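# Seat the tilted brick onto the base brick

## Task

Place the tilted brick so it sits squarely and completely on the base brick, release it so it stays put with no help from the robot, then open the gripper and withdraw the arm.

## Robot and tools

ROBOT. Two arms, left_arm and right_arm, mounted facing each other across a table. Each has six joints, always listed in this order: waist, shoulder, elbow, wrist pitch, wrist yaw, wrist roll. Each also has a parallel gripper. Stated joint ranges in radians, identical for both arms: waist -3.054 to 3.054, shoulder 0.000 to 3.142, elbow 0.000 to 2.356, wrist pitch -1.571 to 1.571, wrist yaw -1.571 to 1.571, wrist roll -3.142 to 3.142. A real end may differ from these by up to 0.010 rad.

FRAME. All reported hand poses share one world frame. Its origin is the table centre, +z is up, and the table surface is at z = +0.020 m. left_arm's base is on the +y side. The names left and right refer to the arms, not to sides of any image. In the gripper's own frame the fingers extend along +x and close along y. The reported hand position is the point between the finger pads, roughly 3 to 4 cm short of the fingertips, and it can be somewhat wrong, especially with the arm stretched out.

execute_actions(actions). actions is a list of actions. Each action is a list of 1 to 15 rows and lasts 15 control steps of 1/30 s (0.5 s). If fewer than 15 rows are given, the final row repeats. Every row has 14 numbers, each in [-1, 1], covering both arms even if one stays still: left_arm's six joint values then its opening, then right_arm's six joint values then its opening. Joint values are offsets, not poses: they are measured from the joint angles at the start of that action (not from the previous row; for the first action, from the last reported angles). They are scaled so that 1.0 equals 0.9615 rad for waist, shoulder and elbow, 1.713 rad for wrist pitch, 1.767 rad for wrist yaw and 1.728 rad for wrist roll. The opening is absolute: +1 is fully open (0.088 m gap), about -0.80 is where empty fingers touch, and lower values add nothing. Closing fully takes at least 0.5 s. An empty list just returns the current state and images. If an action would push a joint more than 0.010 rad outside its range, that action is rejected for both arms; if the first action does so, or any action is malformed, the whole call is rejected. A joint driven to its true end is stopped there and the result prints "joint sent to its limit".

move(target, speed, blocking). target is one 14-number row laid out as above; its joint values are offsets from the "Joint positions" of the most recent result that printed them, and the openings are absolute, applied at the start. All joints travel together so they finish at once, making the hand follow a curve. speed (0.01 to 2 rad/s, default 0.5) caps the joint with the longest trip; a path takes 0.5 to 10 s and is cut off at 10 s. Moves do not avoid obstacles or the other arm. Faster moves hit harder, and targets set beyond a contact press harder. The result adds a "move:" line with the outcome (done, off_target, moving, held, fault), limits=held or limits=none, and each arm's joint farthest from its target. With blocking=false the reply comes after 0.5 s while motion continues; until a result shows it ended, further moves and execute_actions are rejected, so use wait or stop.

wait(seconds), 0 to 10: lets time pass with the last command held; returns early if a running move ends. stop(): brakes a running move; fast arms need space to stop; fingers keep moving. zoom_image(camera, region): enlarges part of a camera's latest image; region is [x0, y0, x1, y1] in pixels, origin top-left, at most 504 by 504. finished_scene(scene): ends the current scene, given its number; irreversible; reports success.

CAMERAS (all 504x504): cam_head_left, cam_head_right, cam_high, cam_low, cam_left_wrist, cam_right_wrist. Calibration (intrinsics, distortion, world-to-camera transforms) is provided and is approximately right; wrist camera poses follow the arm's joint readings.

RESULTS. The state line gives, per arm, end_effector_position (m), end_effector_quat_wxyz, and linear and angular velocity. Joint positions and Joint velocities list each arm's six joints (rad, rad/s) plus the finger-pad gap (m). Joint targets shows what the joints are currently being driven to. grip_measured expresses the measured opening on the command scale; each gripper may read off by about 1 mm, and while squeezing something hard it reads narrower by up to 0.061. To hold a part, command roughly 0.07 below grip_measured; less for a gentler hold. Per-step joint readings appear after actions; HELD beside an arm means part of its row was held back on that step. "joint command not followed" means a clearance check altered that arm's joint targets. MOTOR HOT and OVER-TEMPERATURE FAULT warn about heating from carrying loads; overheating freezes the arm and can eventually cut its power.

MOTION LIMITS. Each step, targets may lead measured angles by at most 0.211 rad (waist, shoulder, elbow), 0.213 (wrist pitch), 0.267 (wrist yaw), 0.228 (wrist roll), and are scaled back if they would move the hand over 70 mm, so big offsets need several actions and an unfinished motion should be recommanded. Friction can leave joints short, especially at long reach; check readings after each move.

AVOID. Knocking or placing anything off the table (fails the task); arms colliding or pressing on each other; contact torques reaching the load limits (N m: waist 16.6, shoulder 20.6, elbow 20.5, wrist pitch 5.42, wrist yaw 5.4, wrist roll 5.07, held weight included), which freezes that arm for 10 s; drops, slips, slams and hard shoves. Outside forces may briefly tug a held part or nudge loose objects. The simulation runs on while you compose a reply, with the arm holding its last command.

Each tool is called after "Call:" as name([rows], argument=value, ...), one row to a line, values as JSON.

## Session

Call:
execute_actions(actions=[])

Scene clock: 0.00 s.
left_arm: end_effector_position=(-0.0187, +0.1437, +0.3679) grip_measured=+1.000 end_effector_quat_wxyz=(+0.709, -0.023, -0.024, -0.704) end_effector_velocity=(+0.001, +0.000, -0.004) end_effector_angular_velocity=(+0.012, +0.009, +0.014) | right_arm: end_effector_position=(-0.3275, -0.2839, +0.2575) grip_measured=+0.984 end_effector_quat_wxyz=(+0.102, +0.143, +0.651, -0.739) end_effector_velocity=(+0.002, -0.002, -0.004) end_effector_angular_velocity=(-0.025, -0.013, +0.002)
Joint names: [waist, shoulder, elbow, wrist pitch, wrist yaw, wrist roll]
Joint positions: left_arm=[ 0.001  0.842  0.657  0.251 -0.006  0.002  0.088] | right_arm=[ 0.78   1.219  0.775 -0.021 -0.698 -1.762  0.087]
Joint velocities: left_arm=[-0.007 -0.002 -0.007 -0.007 -0.022 -0.007  0.   ] | right_arm=[-0.002 -0.002 -0.002 -0.022 -0.007  0.007 -0.   ]
Motor temperatures (°C, as the motors report them): left_arm=[19 21 24 24 19 22] | right_arm=[20 22 22 20 20 20]
Heat: left arm: hottest elbow 24 °C (+0.0 °C/min); right arm: hottest shoulder 22 °C (+0.0 °C/min).
Joint targets: left_arm=[0.001 0.842 0.657 0.251 -0.006 0.002] | right_arm=[0.780 1.219 0.775 -0.021 -0.698 -1.762]
camera_calibration (this result's frames):
cam_right_wrist: T_world_to_cam=[[-0.305345, 0.0826338, 0.94865, -0.311916], [0.421356, 0.905116, 0.0567815, 0.406898], [-0.853946, 0.417057, -0.311191, -0.0129579], [0, 0, 0, 1]] pos_world=[-0.277756, -0.337111, 0.268762]

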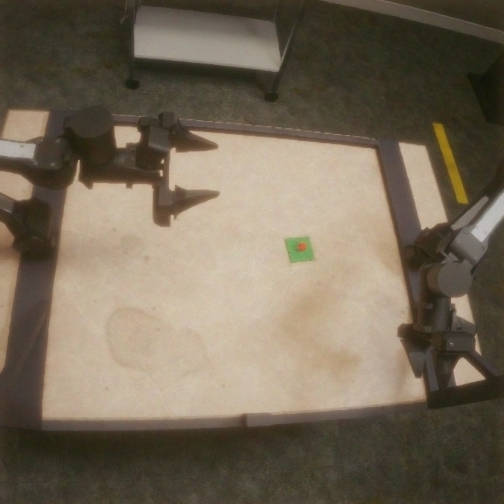

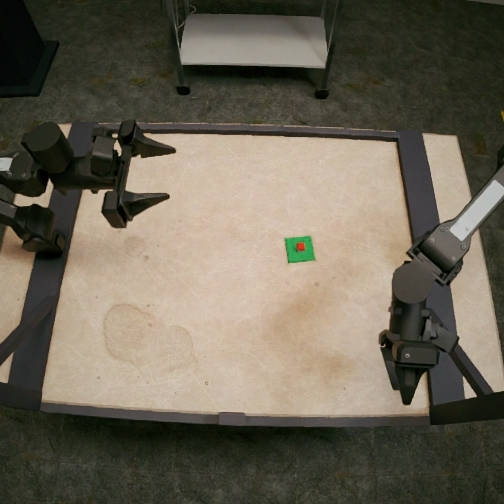

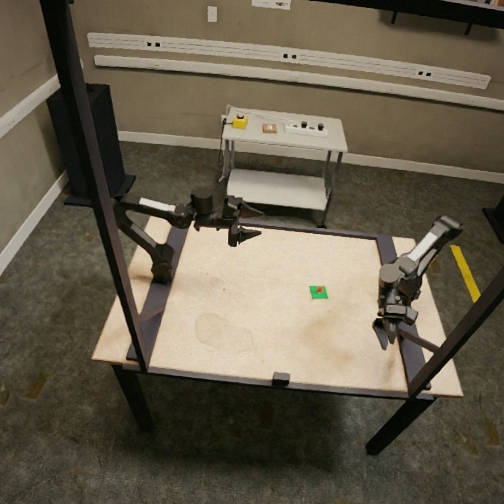

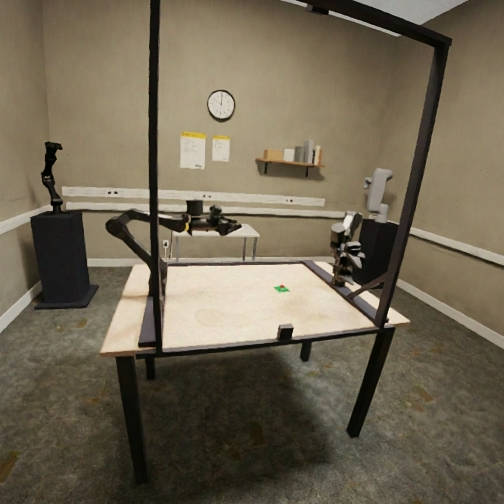

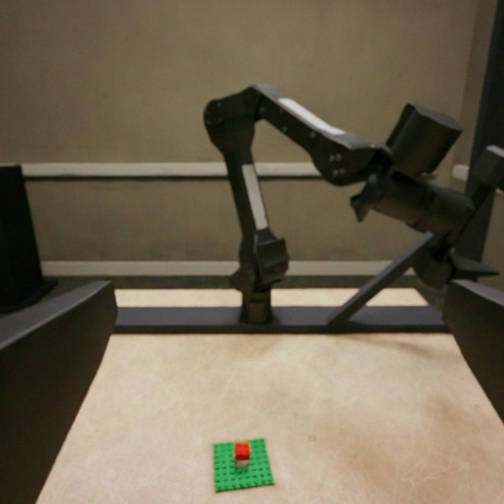

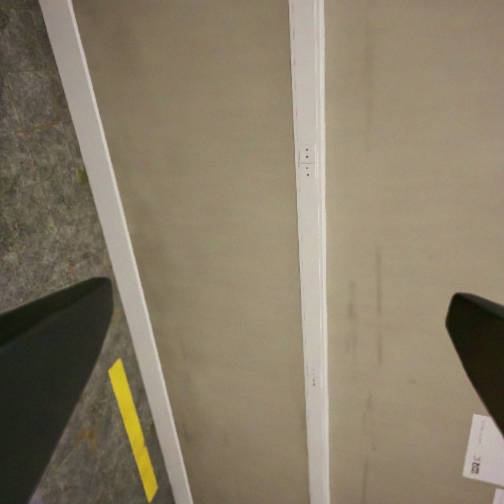

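Call:
move(target=[0,0,0,0,0,0,1, -0.86,0.57,0.56,-0.63,0.395,1.0,-1], speed=1.0)

Call:
zoom_image(camera="cam_low", region=[260, 270, 300, 300])

Call:
zoom_image(camera="cam_left_wrist", region=[200, 430, 290, 504])

Scene clock: 8.73 s.
left_arm: end_effector_position=(-0.0187, +0.1437, +0.3679) grip_measured=+1.000 end_effector_quat_wxyz=(+0.709, -0.023, -0.024, -0.704) end_effector_velocity=(+0.000, +0.000, -0.005) end_effector_angular_velocity=(+0.022, -0.007, +0.005) | right_arm: end_effector_position=(-0.0061, -0.1387, +0.1297) grip_measured=-0.814 end_effector_quat_wxyz=(+0.505, -0.494, +0.498, +0.504) end_effector_velocity=(-0.000, -0.002, -0.001) end_effector_angular_velocity=(-0.012, +0.008, +0.005)
Joint names: [waist, shoulder, elbow, wrist pitch, wrist yaw, wrist roll]
Joint positions: left_arm=[ 0.001  0.842  0.657  0.251 -0.006  0.002  0.088] | right_arm=[-0.045  1.758  1.301 -1.098 -0.004 -0.041  0.   ]
Joint velocities: left_arm=[-0.002 -0.002 -0.002 -0.022 -0.007  0.007  0.   ] | right_arm=[-0.002  0.002 -0.002 -0.007 -0.007 -0.007  0.   ]
Motor temperatures (°C, as the motors report them): left_arm=[19 21 25 25 19 22] | right_arm=[20 22 23 20 20 20]
Heat: left arm: hottest elbow 25 °C (+6.9 °C/min); right arm: hottest elbow 23 °C (+6.9 °C/min).
Joint targets: left_arm=[0.001 0.842 0.657 0.251 -0.006 0.002] | right_arm=[-0.047 1.767 1.314 -1.100 -0.000 -0.034]
move: off_target (right_arm); limits=none; left_arm: farthest joint: the waist, 0.000 radians from its target (0.000 radians at the start); right_arm: farthest joint: the elbow, 0.012 radians from its target (0.538 radians at the start)
camera_calibration (this result's frames):
cam_right_wrist: T_world_to_cam=[[0.998481, 0.0436063, 0.0336893, 0.0166724], [0.0282119, -0.929701, 0.367232, -0.149897], [0.0473347, -0.365724, -0.929519, 0.138334], [0, 0, 0, 1]] pos_world=[-0.0189662, -0.0894941, 0.18307]

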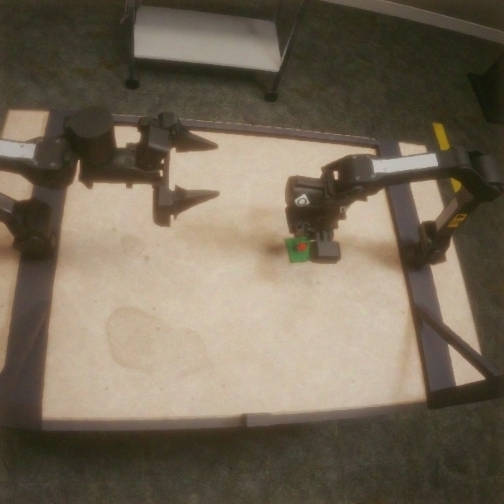

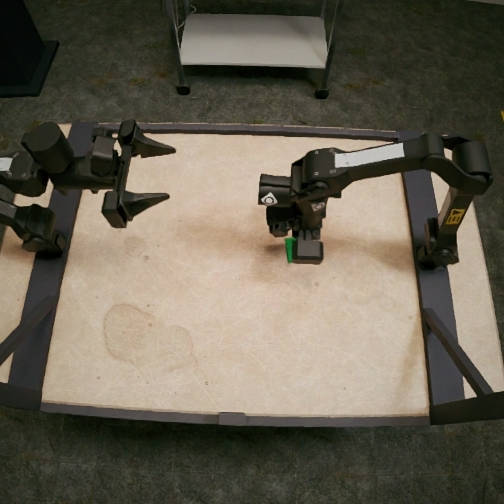

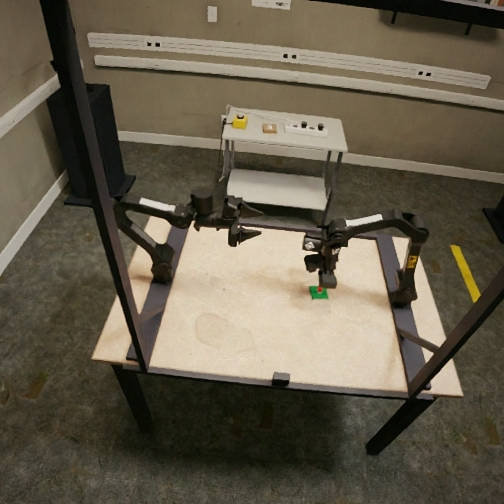

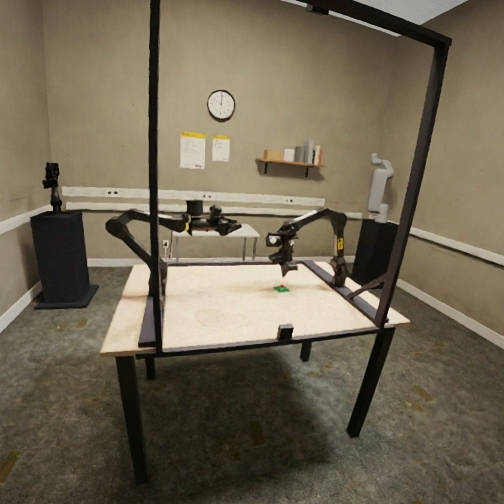

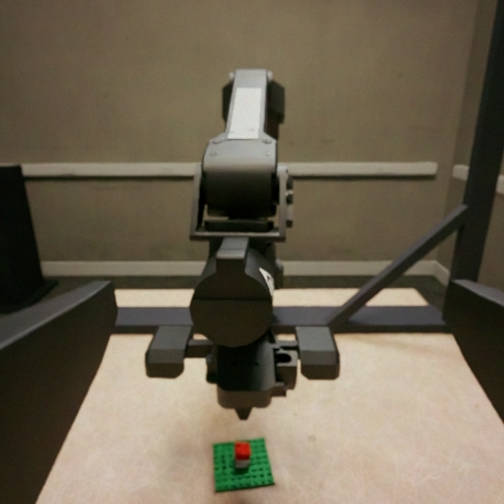

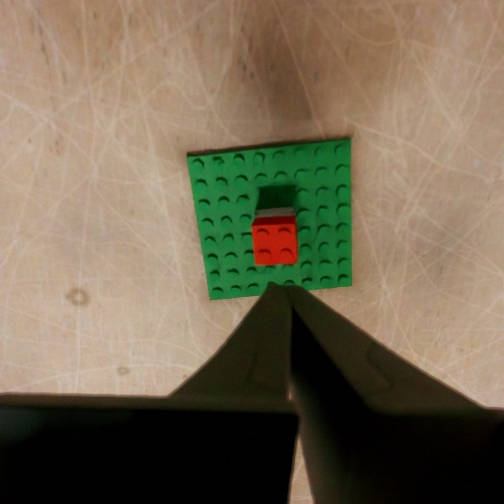

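Region (260, 270, 300, 300) of cam_low's 504x504 image, scaled by 12.600, with more detail than that image has; it fills the top 378 rows of this view, and the rest is white.

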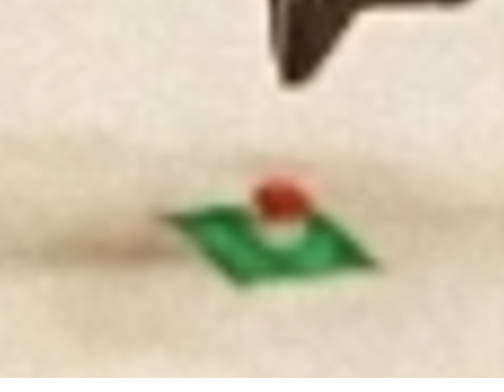

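Region (200, 430, 290, 504) of cam_left_wrist's 504x504 image, scaled by 5.600, with more detail than that image has; it fills the top 414 rows of this view, and the rest is white.

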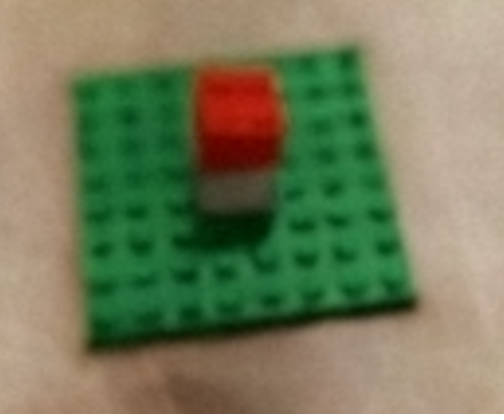

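Call:
move(target=[0,0,0,0,0,0,1, -0.018,0.064,-0.104,0.072,0,0,-1], speed=0.2)

Call:
zoom_image(camera="cam_low", region=[260, 270, 300, 300])

Scene clock: 22.00 s.
left_arm: end_effector_position=(-0.0187, +0.1437, +0.3679) grip_measured=+1.000 end_effector_quat_wxyz=(+0.709, -0.023, -0.024, -0.704) end_effector_velocity=(+0.000, +0.000, -0.001) end_effector_angular_velocity=(-0.003, +0.022, +0.003) | right_arm: end_effector_position=(-0.0017, -0.1414, +0.0911) grip_measured=-0.814 end_effector_quat_wxyz=(+0.501, -0.496, +0.508, +0.494) end_effector_velocity=(-0.002, -0.004, -0.001) end_effector_angular_velocity=(-0.012, +0.008, +0.010)
Joint names: [waist, shoulder, elbow, wrist pitch, wrist yaw, wrist roll]
Joint positions: left_arm=[ 0.001  0.842  0.657  0.251 -0.006  0.002  0.088] | right_arm=[-0.06   1.812  1.208 -0.977 -0.004 -0.041  0.   ]
Joint velocities: left_arm=[-0.002 -0.002 -0.007  0.007 -0.007 -0.022  0.   ] | right_arm=[ 0.002 -0.002 -0.007 -0.007 -0.007 -0.007  0.   ]
Motor temperatures (°C, as the motors report them): left_arm=[19 21 27 26 19 22] | right_arm=[20 23 24 20 20 20]
Heat: left arm: hottest elbow 27 °C (+8.2 °C/min); right arm: hottest elbow 24 °C (+5.5 °C/min).
Joint targets: left_arm=[0.001 0.842 0.657 0.251 -0.006 0.002] | right_arm=[-0.062 1.819 1.201 -0.975 -0.004 -0.041]
move: done; limits=none; left_arm: farthest joint: the waist, 0.000 radians from its target (0.000 radians at the start); right_arm: farthest joint: the shoulder, 0.008 radians from its target (0.062 radians at the start)
camera_calibration (this result's frames):
cam_right_wrist: T_world_to_cam=[[0.999059, 0.0299826, 0.0313442, 0.0119129], [0.015328, -0.920044, 0.391515, -0.139227], [0.0405767, -0.390666, -0.919638, 0.0968213], [0, 0, 0, 1]] pos_world=[-0.0136963, -0.0906274, 0.143177]

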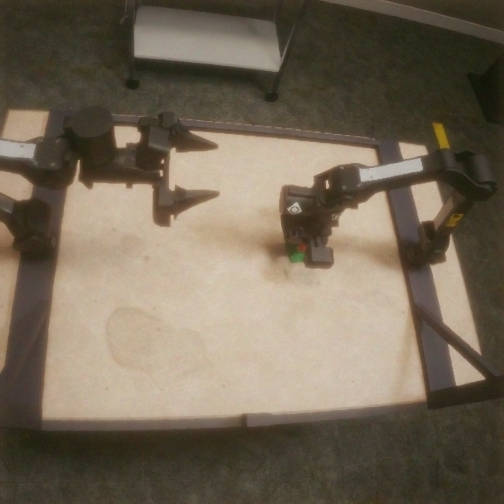

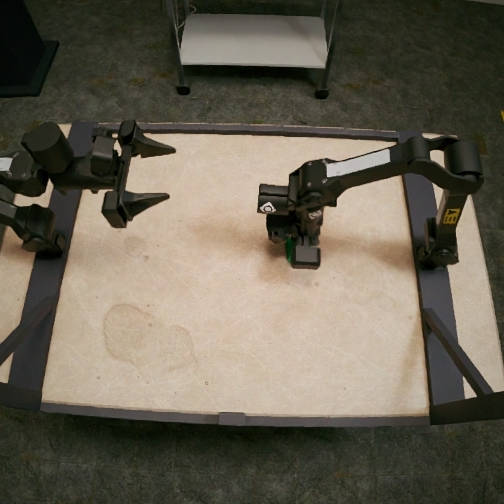

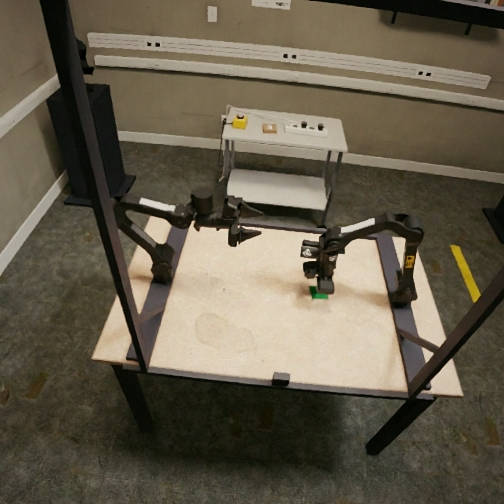

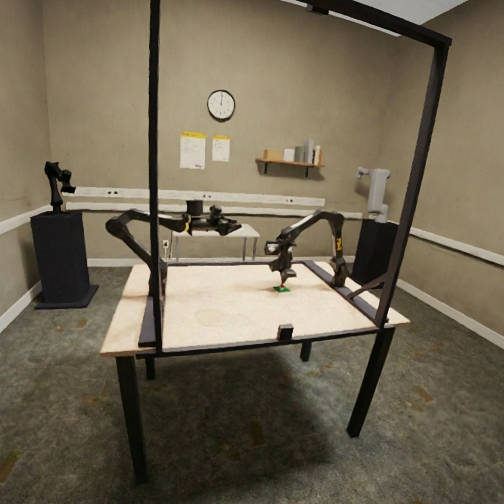

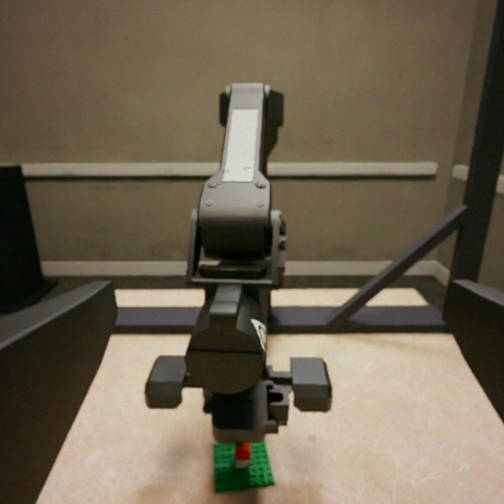

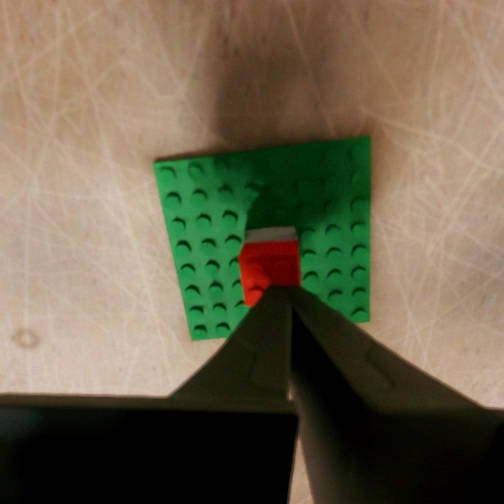

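Region (260, 270, 300, 300) of cam_low's 504x504 image, scaled by 12.600, with more detail than that image has; it fills the top 378 rows of this view, and the rest is white.

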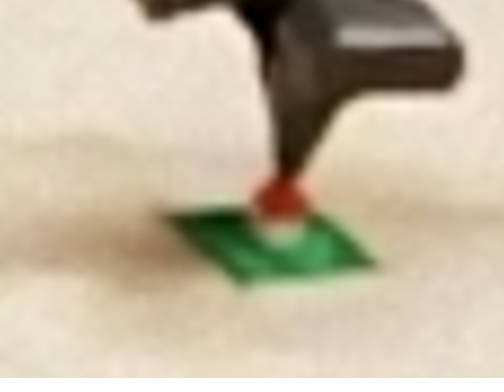

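Call:
move(target=[0,0,0,0,0,0,1, 0.014,0.022,0,0.009,0,0,-1], speed=0.05)

Scene clock: 26.47 s.
left_arm: end_effector_position=(-0.0187, +0.1437, +0.3679) grip_measured=+1.000 end_effector_quat_wxyz=(+0.709, -0.023, -0.024, -0.704) end_effector_velocity=(-0.006, +0.000, -0.004) end_effector_angular_velocity=(+0.012, +0.006, -0.030) | right_arm: end_effector_position=(-0.0049, -0.1390, +0.0876) grip_measured=-0.814 end_effector_quat_wxyz=(+0.499, -0.499, +0.505, +0.497) end_effector_velocity=(+0.001, +0.001, +0.000) end_effector_angular_velocity=(+0.008, +0.007, -0.015)
Joint names: [waist, shoulder, elbow, wrist pitch, wrist yaw, wrist roll]
Joint positions: left_arm=[ 0.001  0.842  0.657  0.251 -0.006  0.002  0.088] | right_arm=[-0.049  1.823  1.208 -0.964 -0.004 -0.041  0.   ]
Joint velocities: left_arm=[-0.007 -0.002 -0.007 -0.007  0.022 -0.007  0.   ] | right_arm=[-0.007 -0.002 -0.002  0.007 -0.007  0.007  0.   ]
Motor temperatures (°C, as the motors report them): left_arm=[19 21 27 26 19 22] | right_arm=[20 24 24 20 20 20]
Heat: left arm: hottest elbow 27 °C (+6.8 °C/min); right arm: hottest shoulder 24 °C (+4.5 °C/min).
Joint targets: left_arm=[0.001 0.842 0.657 0.251 -0.006 0.002] | right_arm=[-0.046 1.832 1.208 -0.961 -0.004 -0.041]
move: done; limits=none; left_arm: farthest joint: the waist, 0.000 radians from its target (0.000 radians at the start); right_arm: farthest joint: the shoulder, 0.010 radians from its target (0.022 radians at the start)
camera_calibration (this result's frames):
cam_right_wrist: T_world_to_cam=[[0.998679, 0.0406041, 0.0314808, 0.0166747], [0.025125, -0.920423, 0.390115, -0.135408], [0.0448159, -0.388808, -0.920228, 0.0949832], [0, 0, 0, 1]] pos_world=[-0.0175073, -0.0883794, 0.139706]

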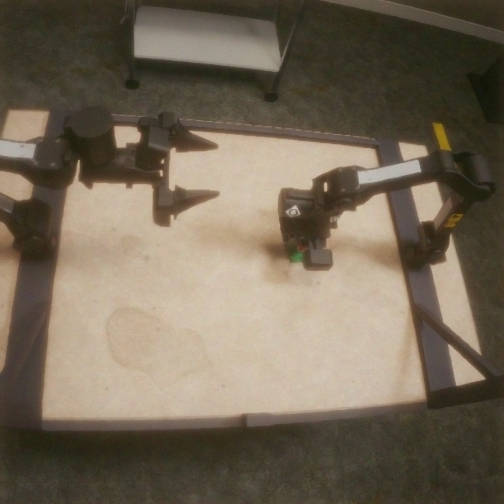

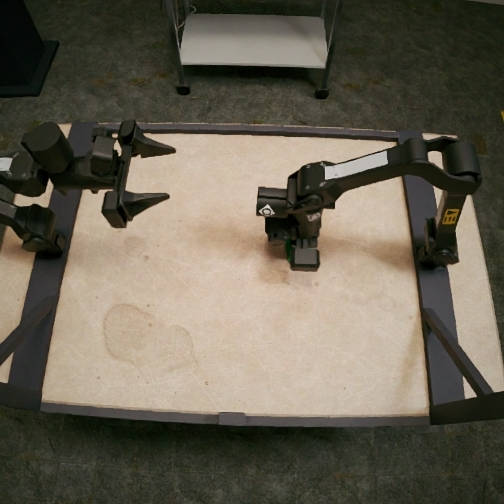

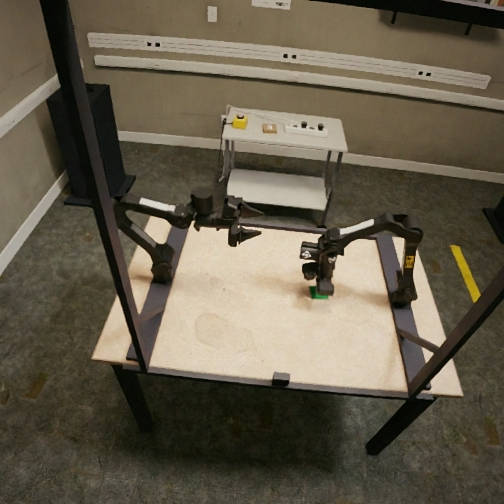

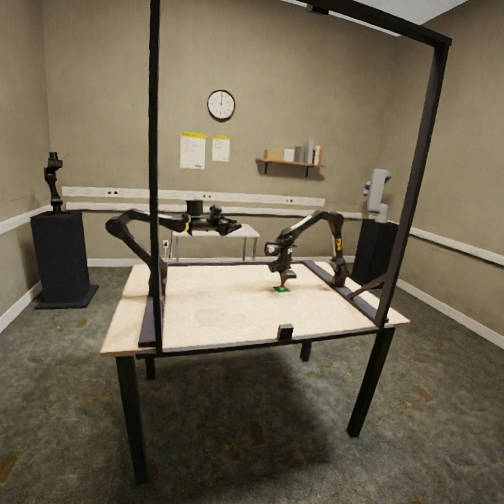

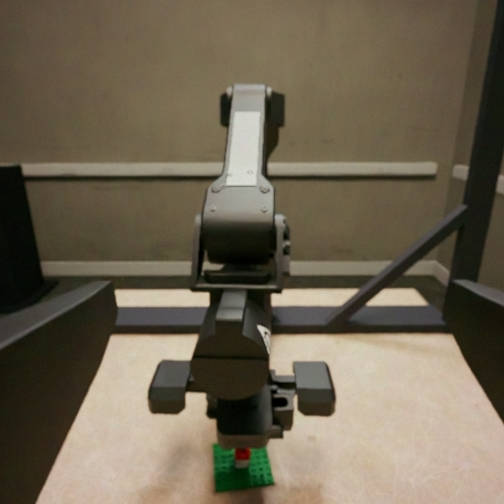

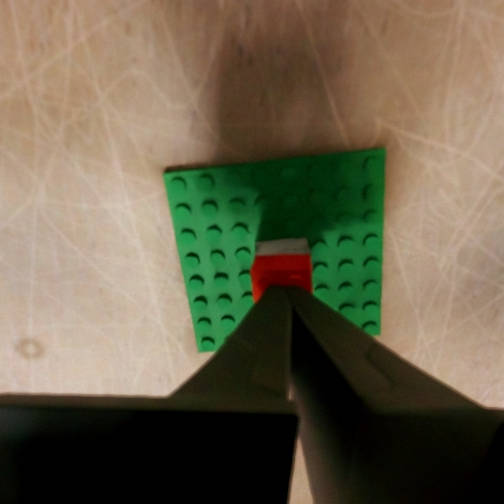

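Call:
move(target=[0,0,0,0,0,0,1, 0,0.07,-0.09,0.024,0,0,-1], speed=0.03)

Call:
move(target=[0,0,0,0,0,0,1, 0,-0.16,0.05,-0.12,0,0,-1], speed=0.2)

Call:
zoom_image(camera="cam_low", region=[260, 270, 300, 300])

Call:
zoom_image(camera="cam_left_wrist", region=[200, 430, 290, 504])

Scene clock: 36.10 s.
left_arm: end_effector_position=(-0.0187, +0.1437, +0.3679) grip_measured=+1.000 end_effector_quat_wxyz=(+0.709, -0.023, -0.024, -0.704) end_effector_velocity=(+0.000, +0.000, -0.005) end_effector_angular_velocity=(+0.022, +0.008, +0.004) | right_arm: end_effector_position=(-0.0048, -0.1438, +0.0781) grip_measured=-0.814 end_effector_quat_wxyz=(+0.498, -0.501, +0.507, +0.495) end_effector_velocity=(-0.000, -0.002, +0.000) end_effector_angular_velocity=(-0.007, +0.008, -0.010)
Joint names: [waist, shoulder, elbow, wrist pitch, wrist yaw, wrist roll]
Joint positions: left_arm=[ 0.001  0.842  0.657  0.251 -0.006  0.002  0.088] | right_arm=[-0.049  1.825  1.17  -0.93  -0.002 -0.041  0.   ]
Joint velocities: left_arm=[-0.002 -0.002 -0.002 -0.022 -0.007 -0.007  0.   ] | right_arm=[-0.002 -0.002 -0.002 -0.007 -0.007  0.007  0.   ]
Motor temperatures (°C, as the motors report them): left_arm=[19 21 28 26 19 22] | right_arm=[20 24 24 20 20 20]
Heat: left arm: hottest elbow 28 °C (+6.6 °C/min); right arm: hottest shoulder 24 °C (+3.3 °C/min).
Joint targets: left_arm=[0.001 0.842 0.657 0.251 -0.006 0.002] | right_arm=[-0.049 1.891 1.121 -0.923 -0.004 -0.041]
move: off_target (right_arm); limits=none; left_arm: farthest joint: the waist, 0.000 radians from its target (0.000 radians at the start); right_arm: farthest joint: the shoulder, 0.065 radians from its target (0.067 radians at the start)
camera_calibration (this result's frames):
cam_right_wrist: T_world_to_cam=[[0.998656, 0.0404498, 0.0324188, 0.0169656], [0.0243166, -0.917856, 0.396167, -0.136282], [0.0457806, -0.394846, -0.917606, 0.0832541], [0, 0, 0, 1]] pos_world=[-0.0174403, -0.0929012, 0.129835]

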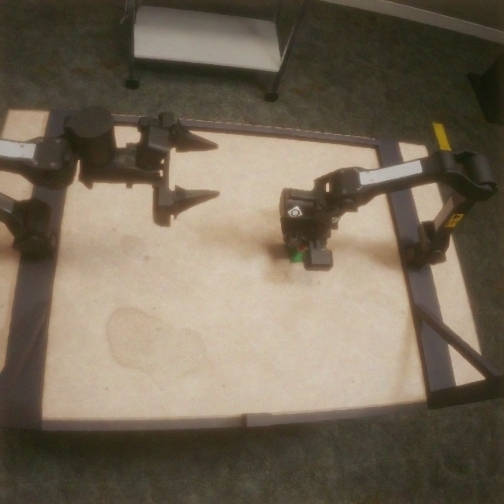

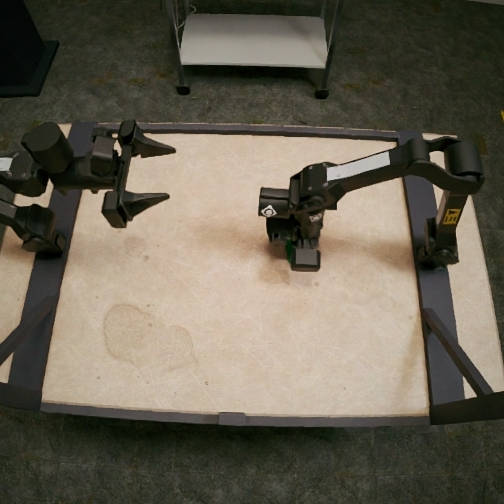

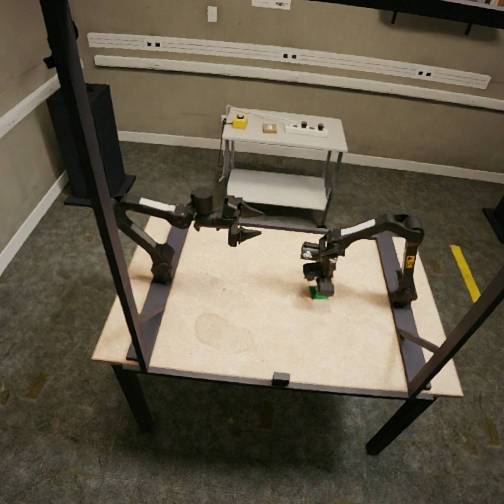

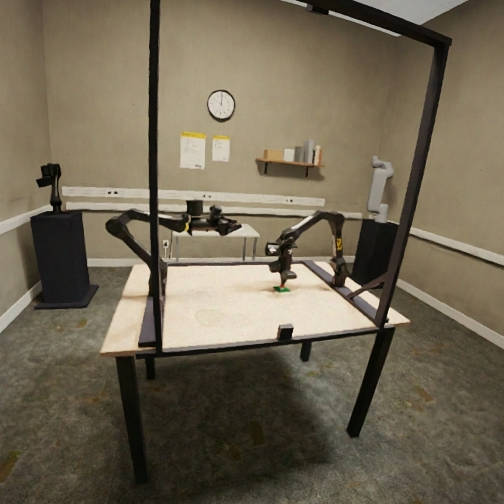

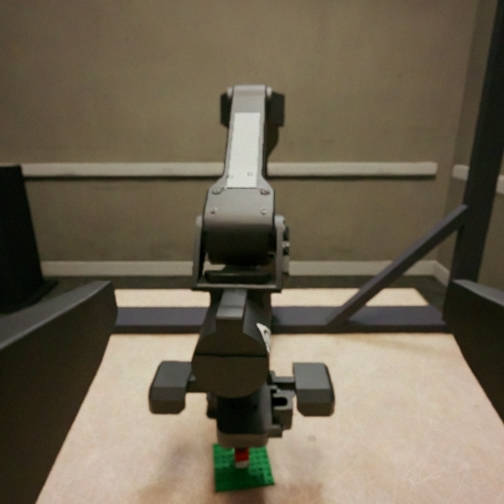

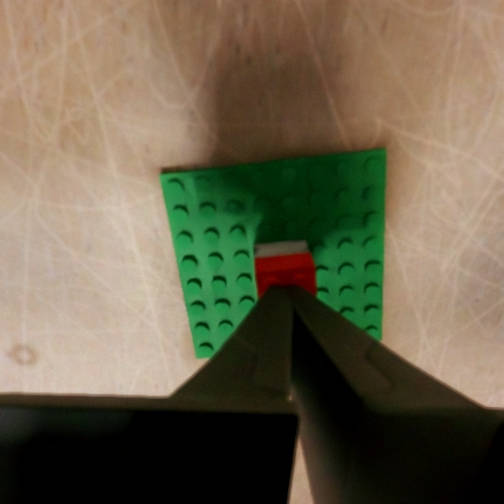

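Scene clock: 37.60 s.
left_arm: end_effector_position=(-0.0187, +0.1437, +0.3679) grip_measured=+1.000 end_effector_quat_wxyz=(+0.709, -0.023, -0.024, -0.704) end_effector_velocity=(+0.002, +0.000, -0.002) end_effector_angular_velocity=(+0.007, +0.022, +0.008) | right_arm: end_effector_position=(-0.0060, -0.1714, +0.1275) grip_measured=-0.814 end_effector_quat_wxyz=(+0.491, -0.507, +0.513, +0.489) end_effector_velocity=(-0.001, -0.002, +0.001) end_effector_angular_velocity=(-0.002, +0.008, +0.005)
Joint names: [waist, shoulder, elbow, wrist pitch, wrist yaw, wrist roll]
Joint positions: left_arm=[ 0.001  0.842  0.657  0.251 -0.006  0.002  0.088] | right_arm=[-0.05   1.684  1.207 -1.133 -0.002 -0.041  0.   ]
Joint velocities: left_arm=[ 0.002 -0.002 -0.002 -0.007 -0.007 -0.022  0.   ] | right_arm=[-0.002 -0.007 -0.002 -0.007 -0.007 -0.007  0.   ]
Motor temperatures (°C, as the motors report them): left_arm=[19 21 28 27 19 22] | right_arm=[20 24 24 20 20 20]
Heat: left arm: hottest elbow 28 °C (+6.4 °C/min); right arm: hottest shoulder 24 °C (+3.2 °C/min).
Joint targets: left_arm=[0.001 0.842 0.657 0.251 -0.006 0.002] | right_arm=[-0.050 1.671 1.218 -1.135 -0.002 -0.041]
move: off_target (right_arm); limits=none; left_arm: farthest joint: the waist, 0.000 radians from its target (0.000 radians at the start); right_arm: farthest joint: the shoulder, 0.013 radians from its target (0.154 radians at the start)
camera_calibration (this result's frames):
cam_right_wrist: T_world_to_cam=[[0.998698, 0.0408713, 0.0305299, 0.0179856], [0.0243312, -0.907607, 0.419116, -0.182325], [0.044839, -0.417828, -0.907419, 0.112553], [0, 0, 0, 1]] pos_world=[-0.0185728, -0.119187, 0.177999]

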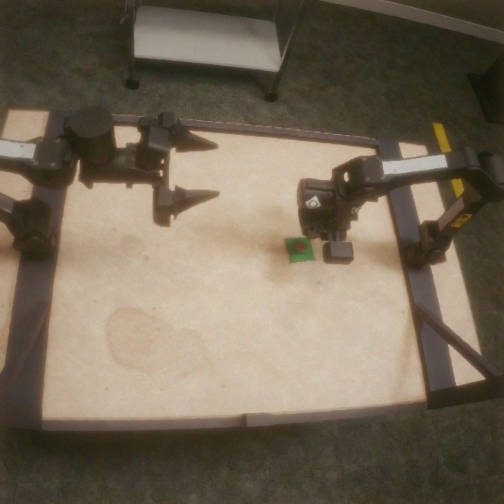

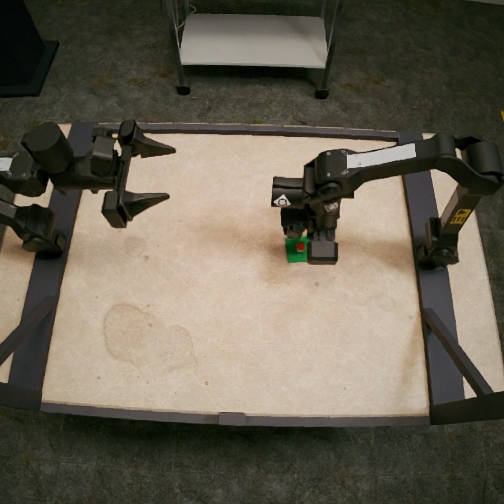

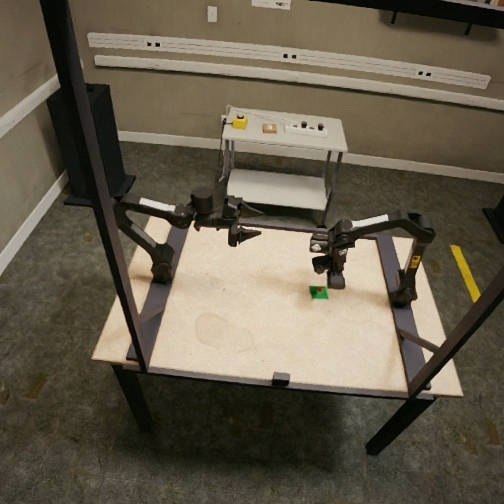

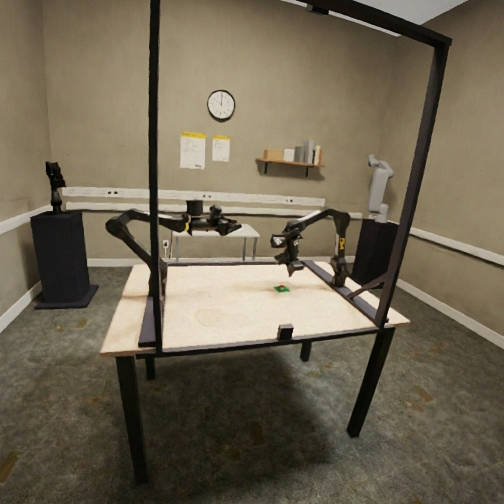

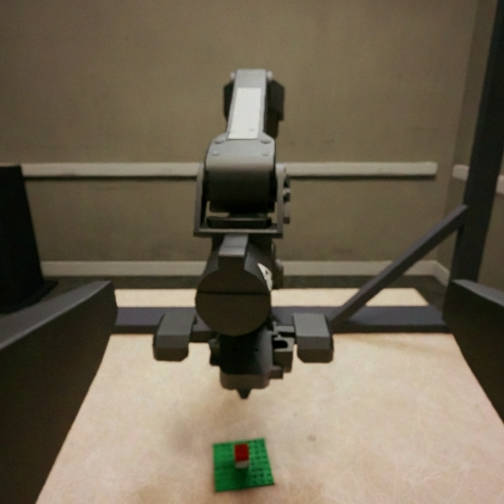

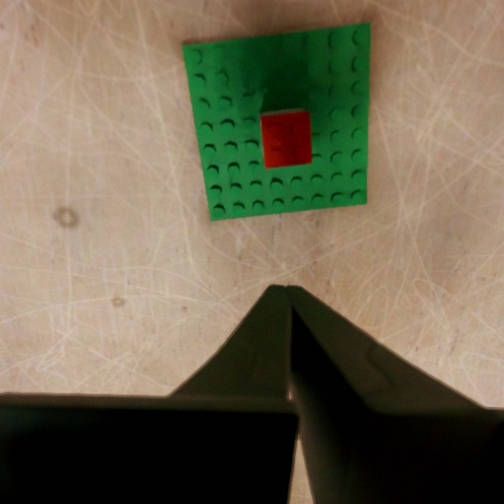

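Region (260, 270, 300, 300) of cam_low's 504x504 image, scaled by 12.600, with more detail than that image has; it fills the top 378 rows of this view, and the rest is white.

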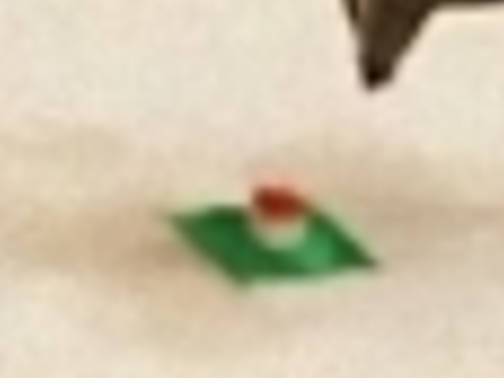

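Region (200, 430, 290, 504) of cam_left_wrist's 504x504 image, scaled by 5.600, with more detail than that image has; it fills the top 414 rows of this view, and the rest is white.

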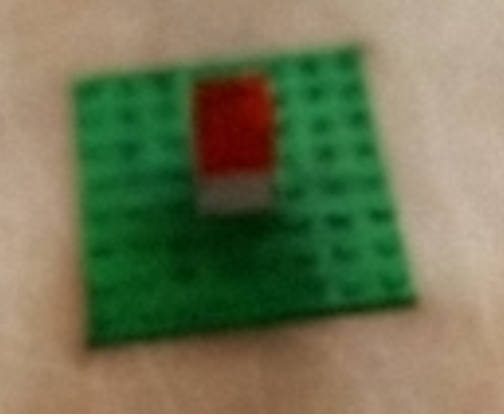

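Aligned, same final height as before.

Call:
finished_scene(scene=2)

The scene is finished: the task was done.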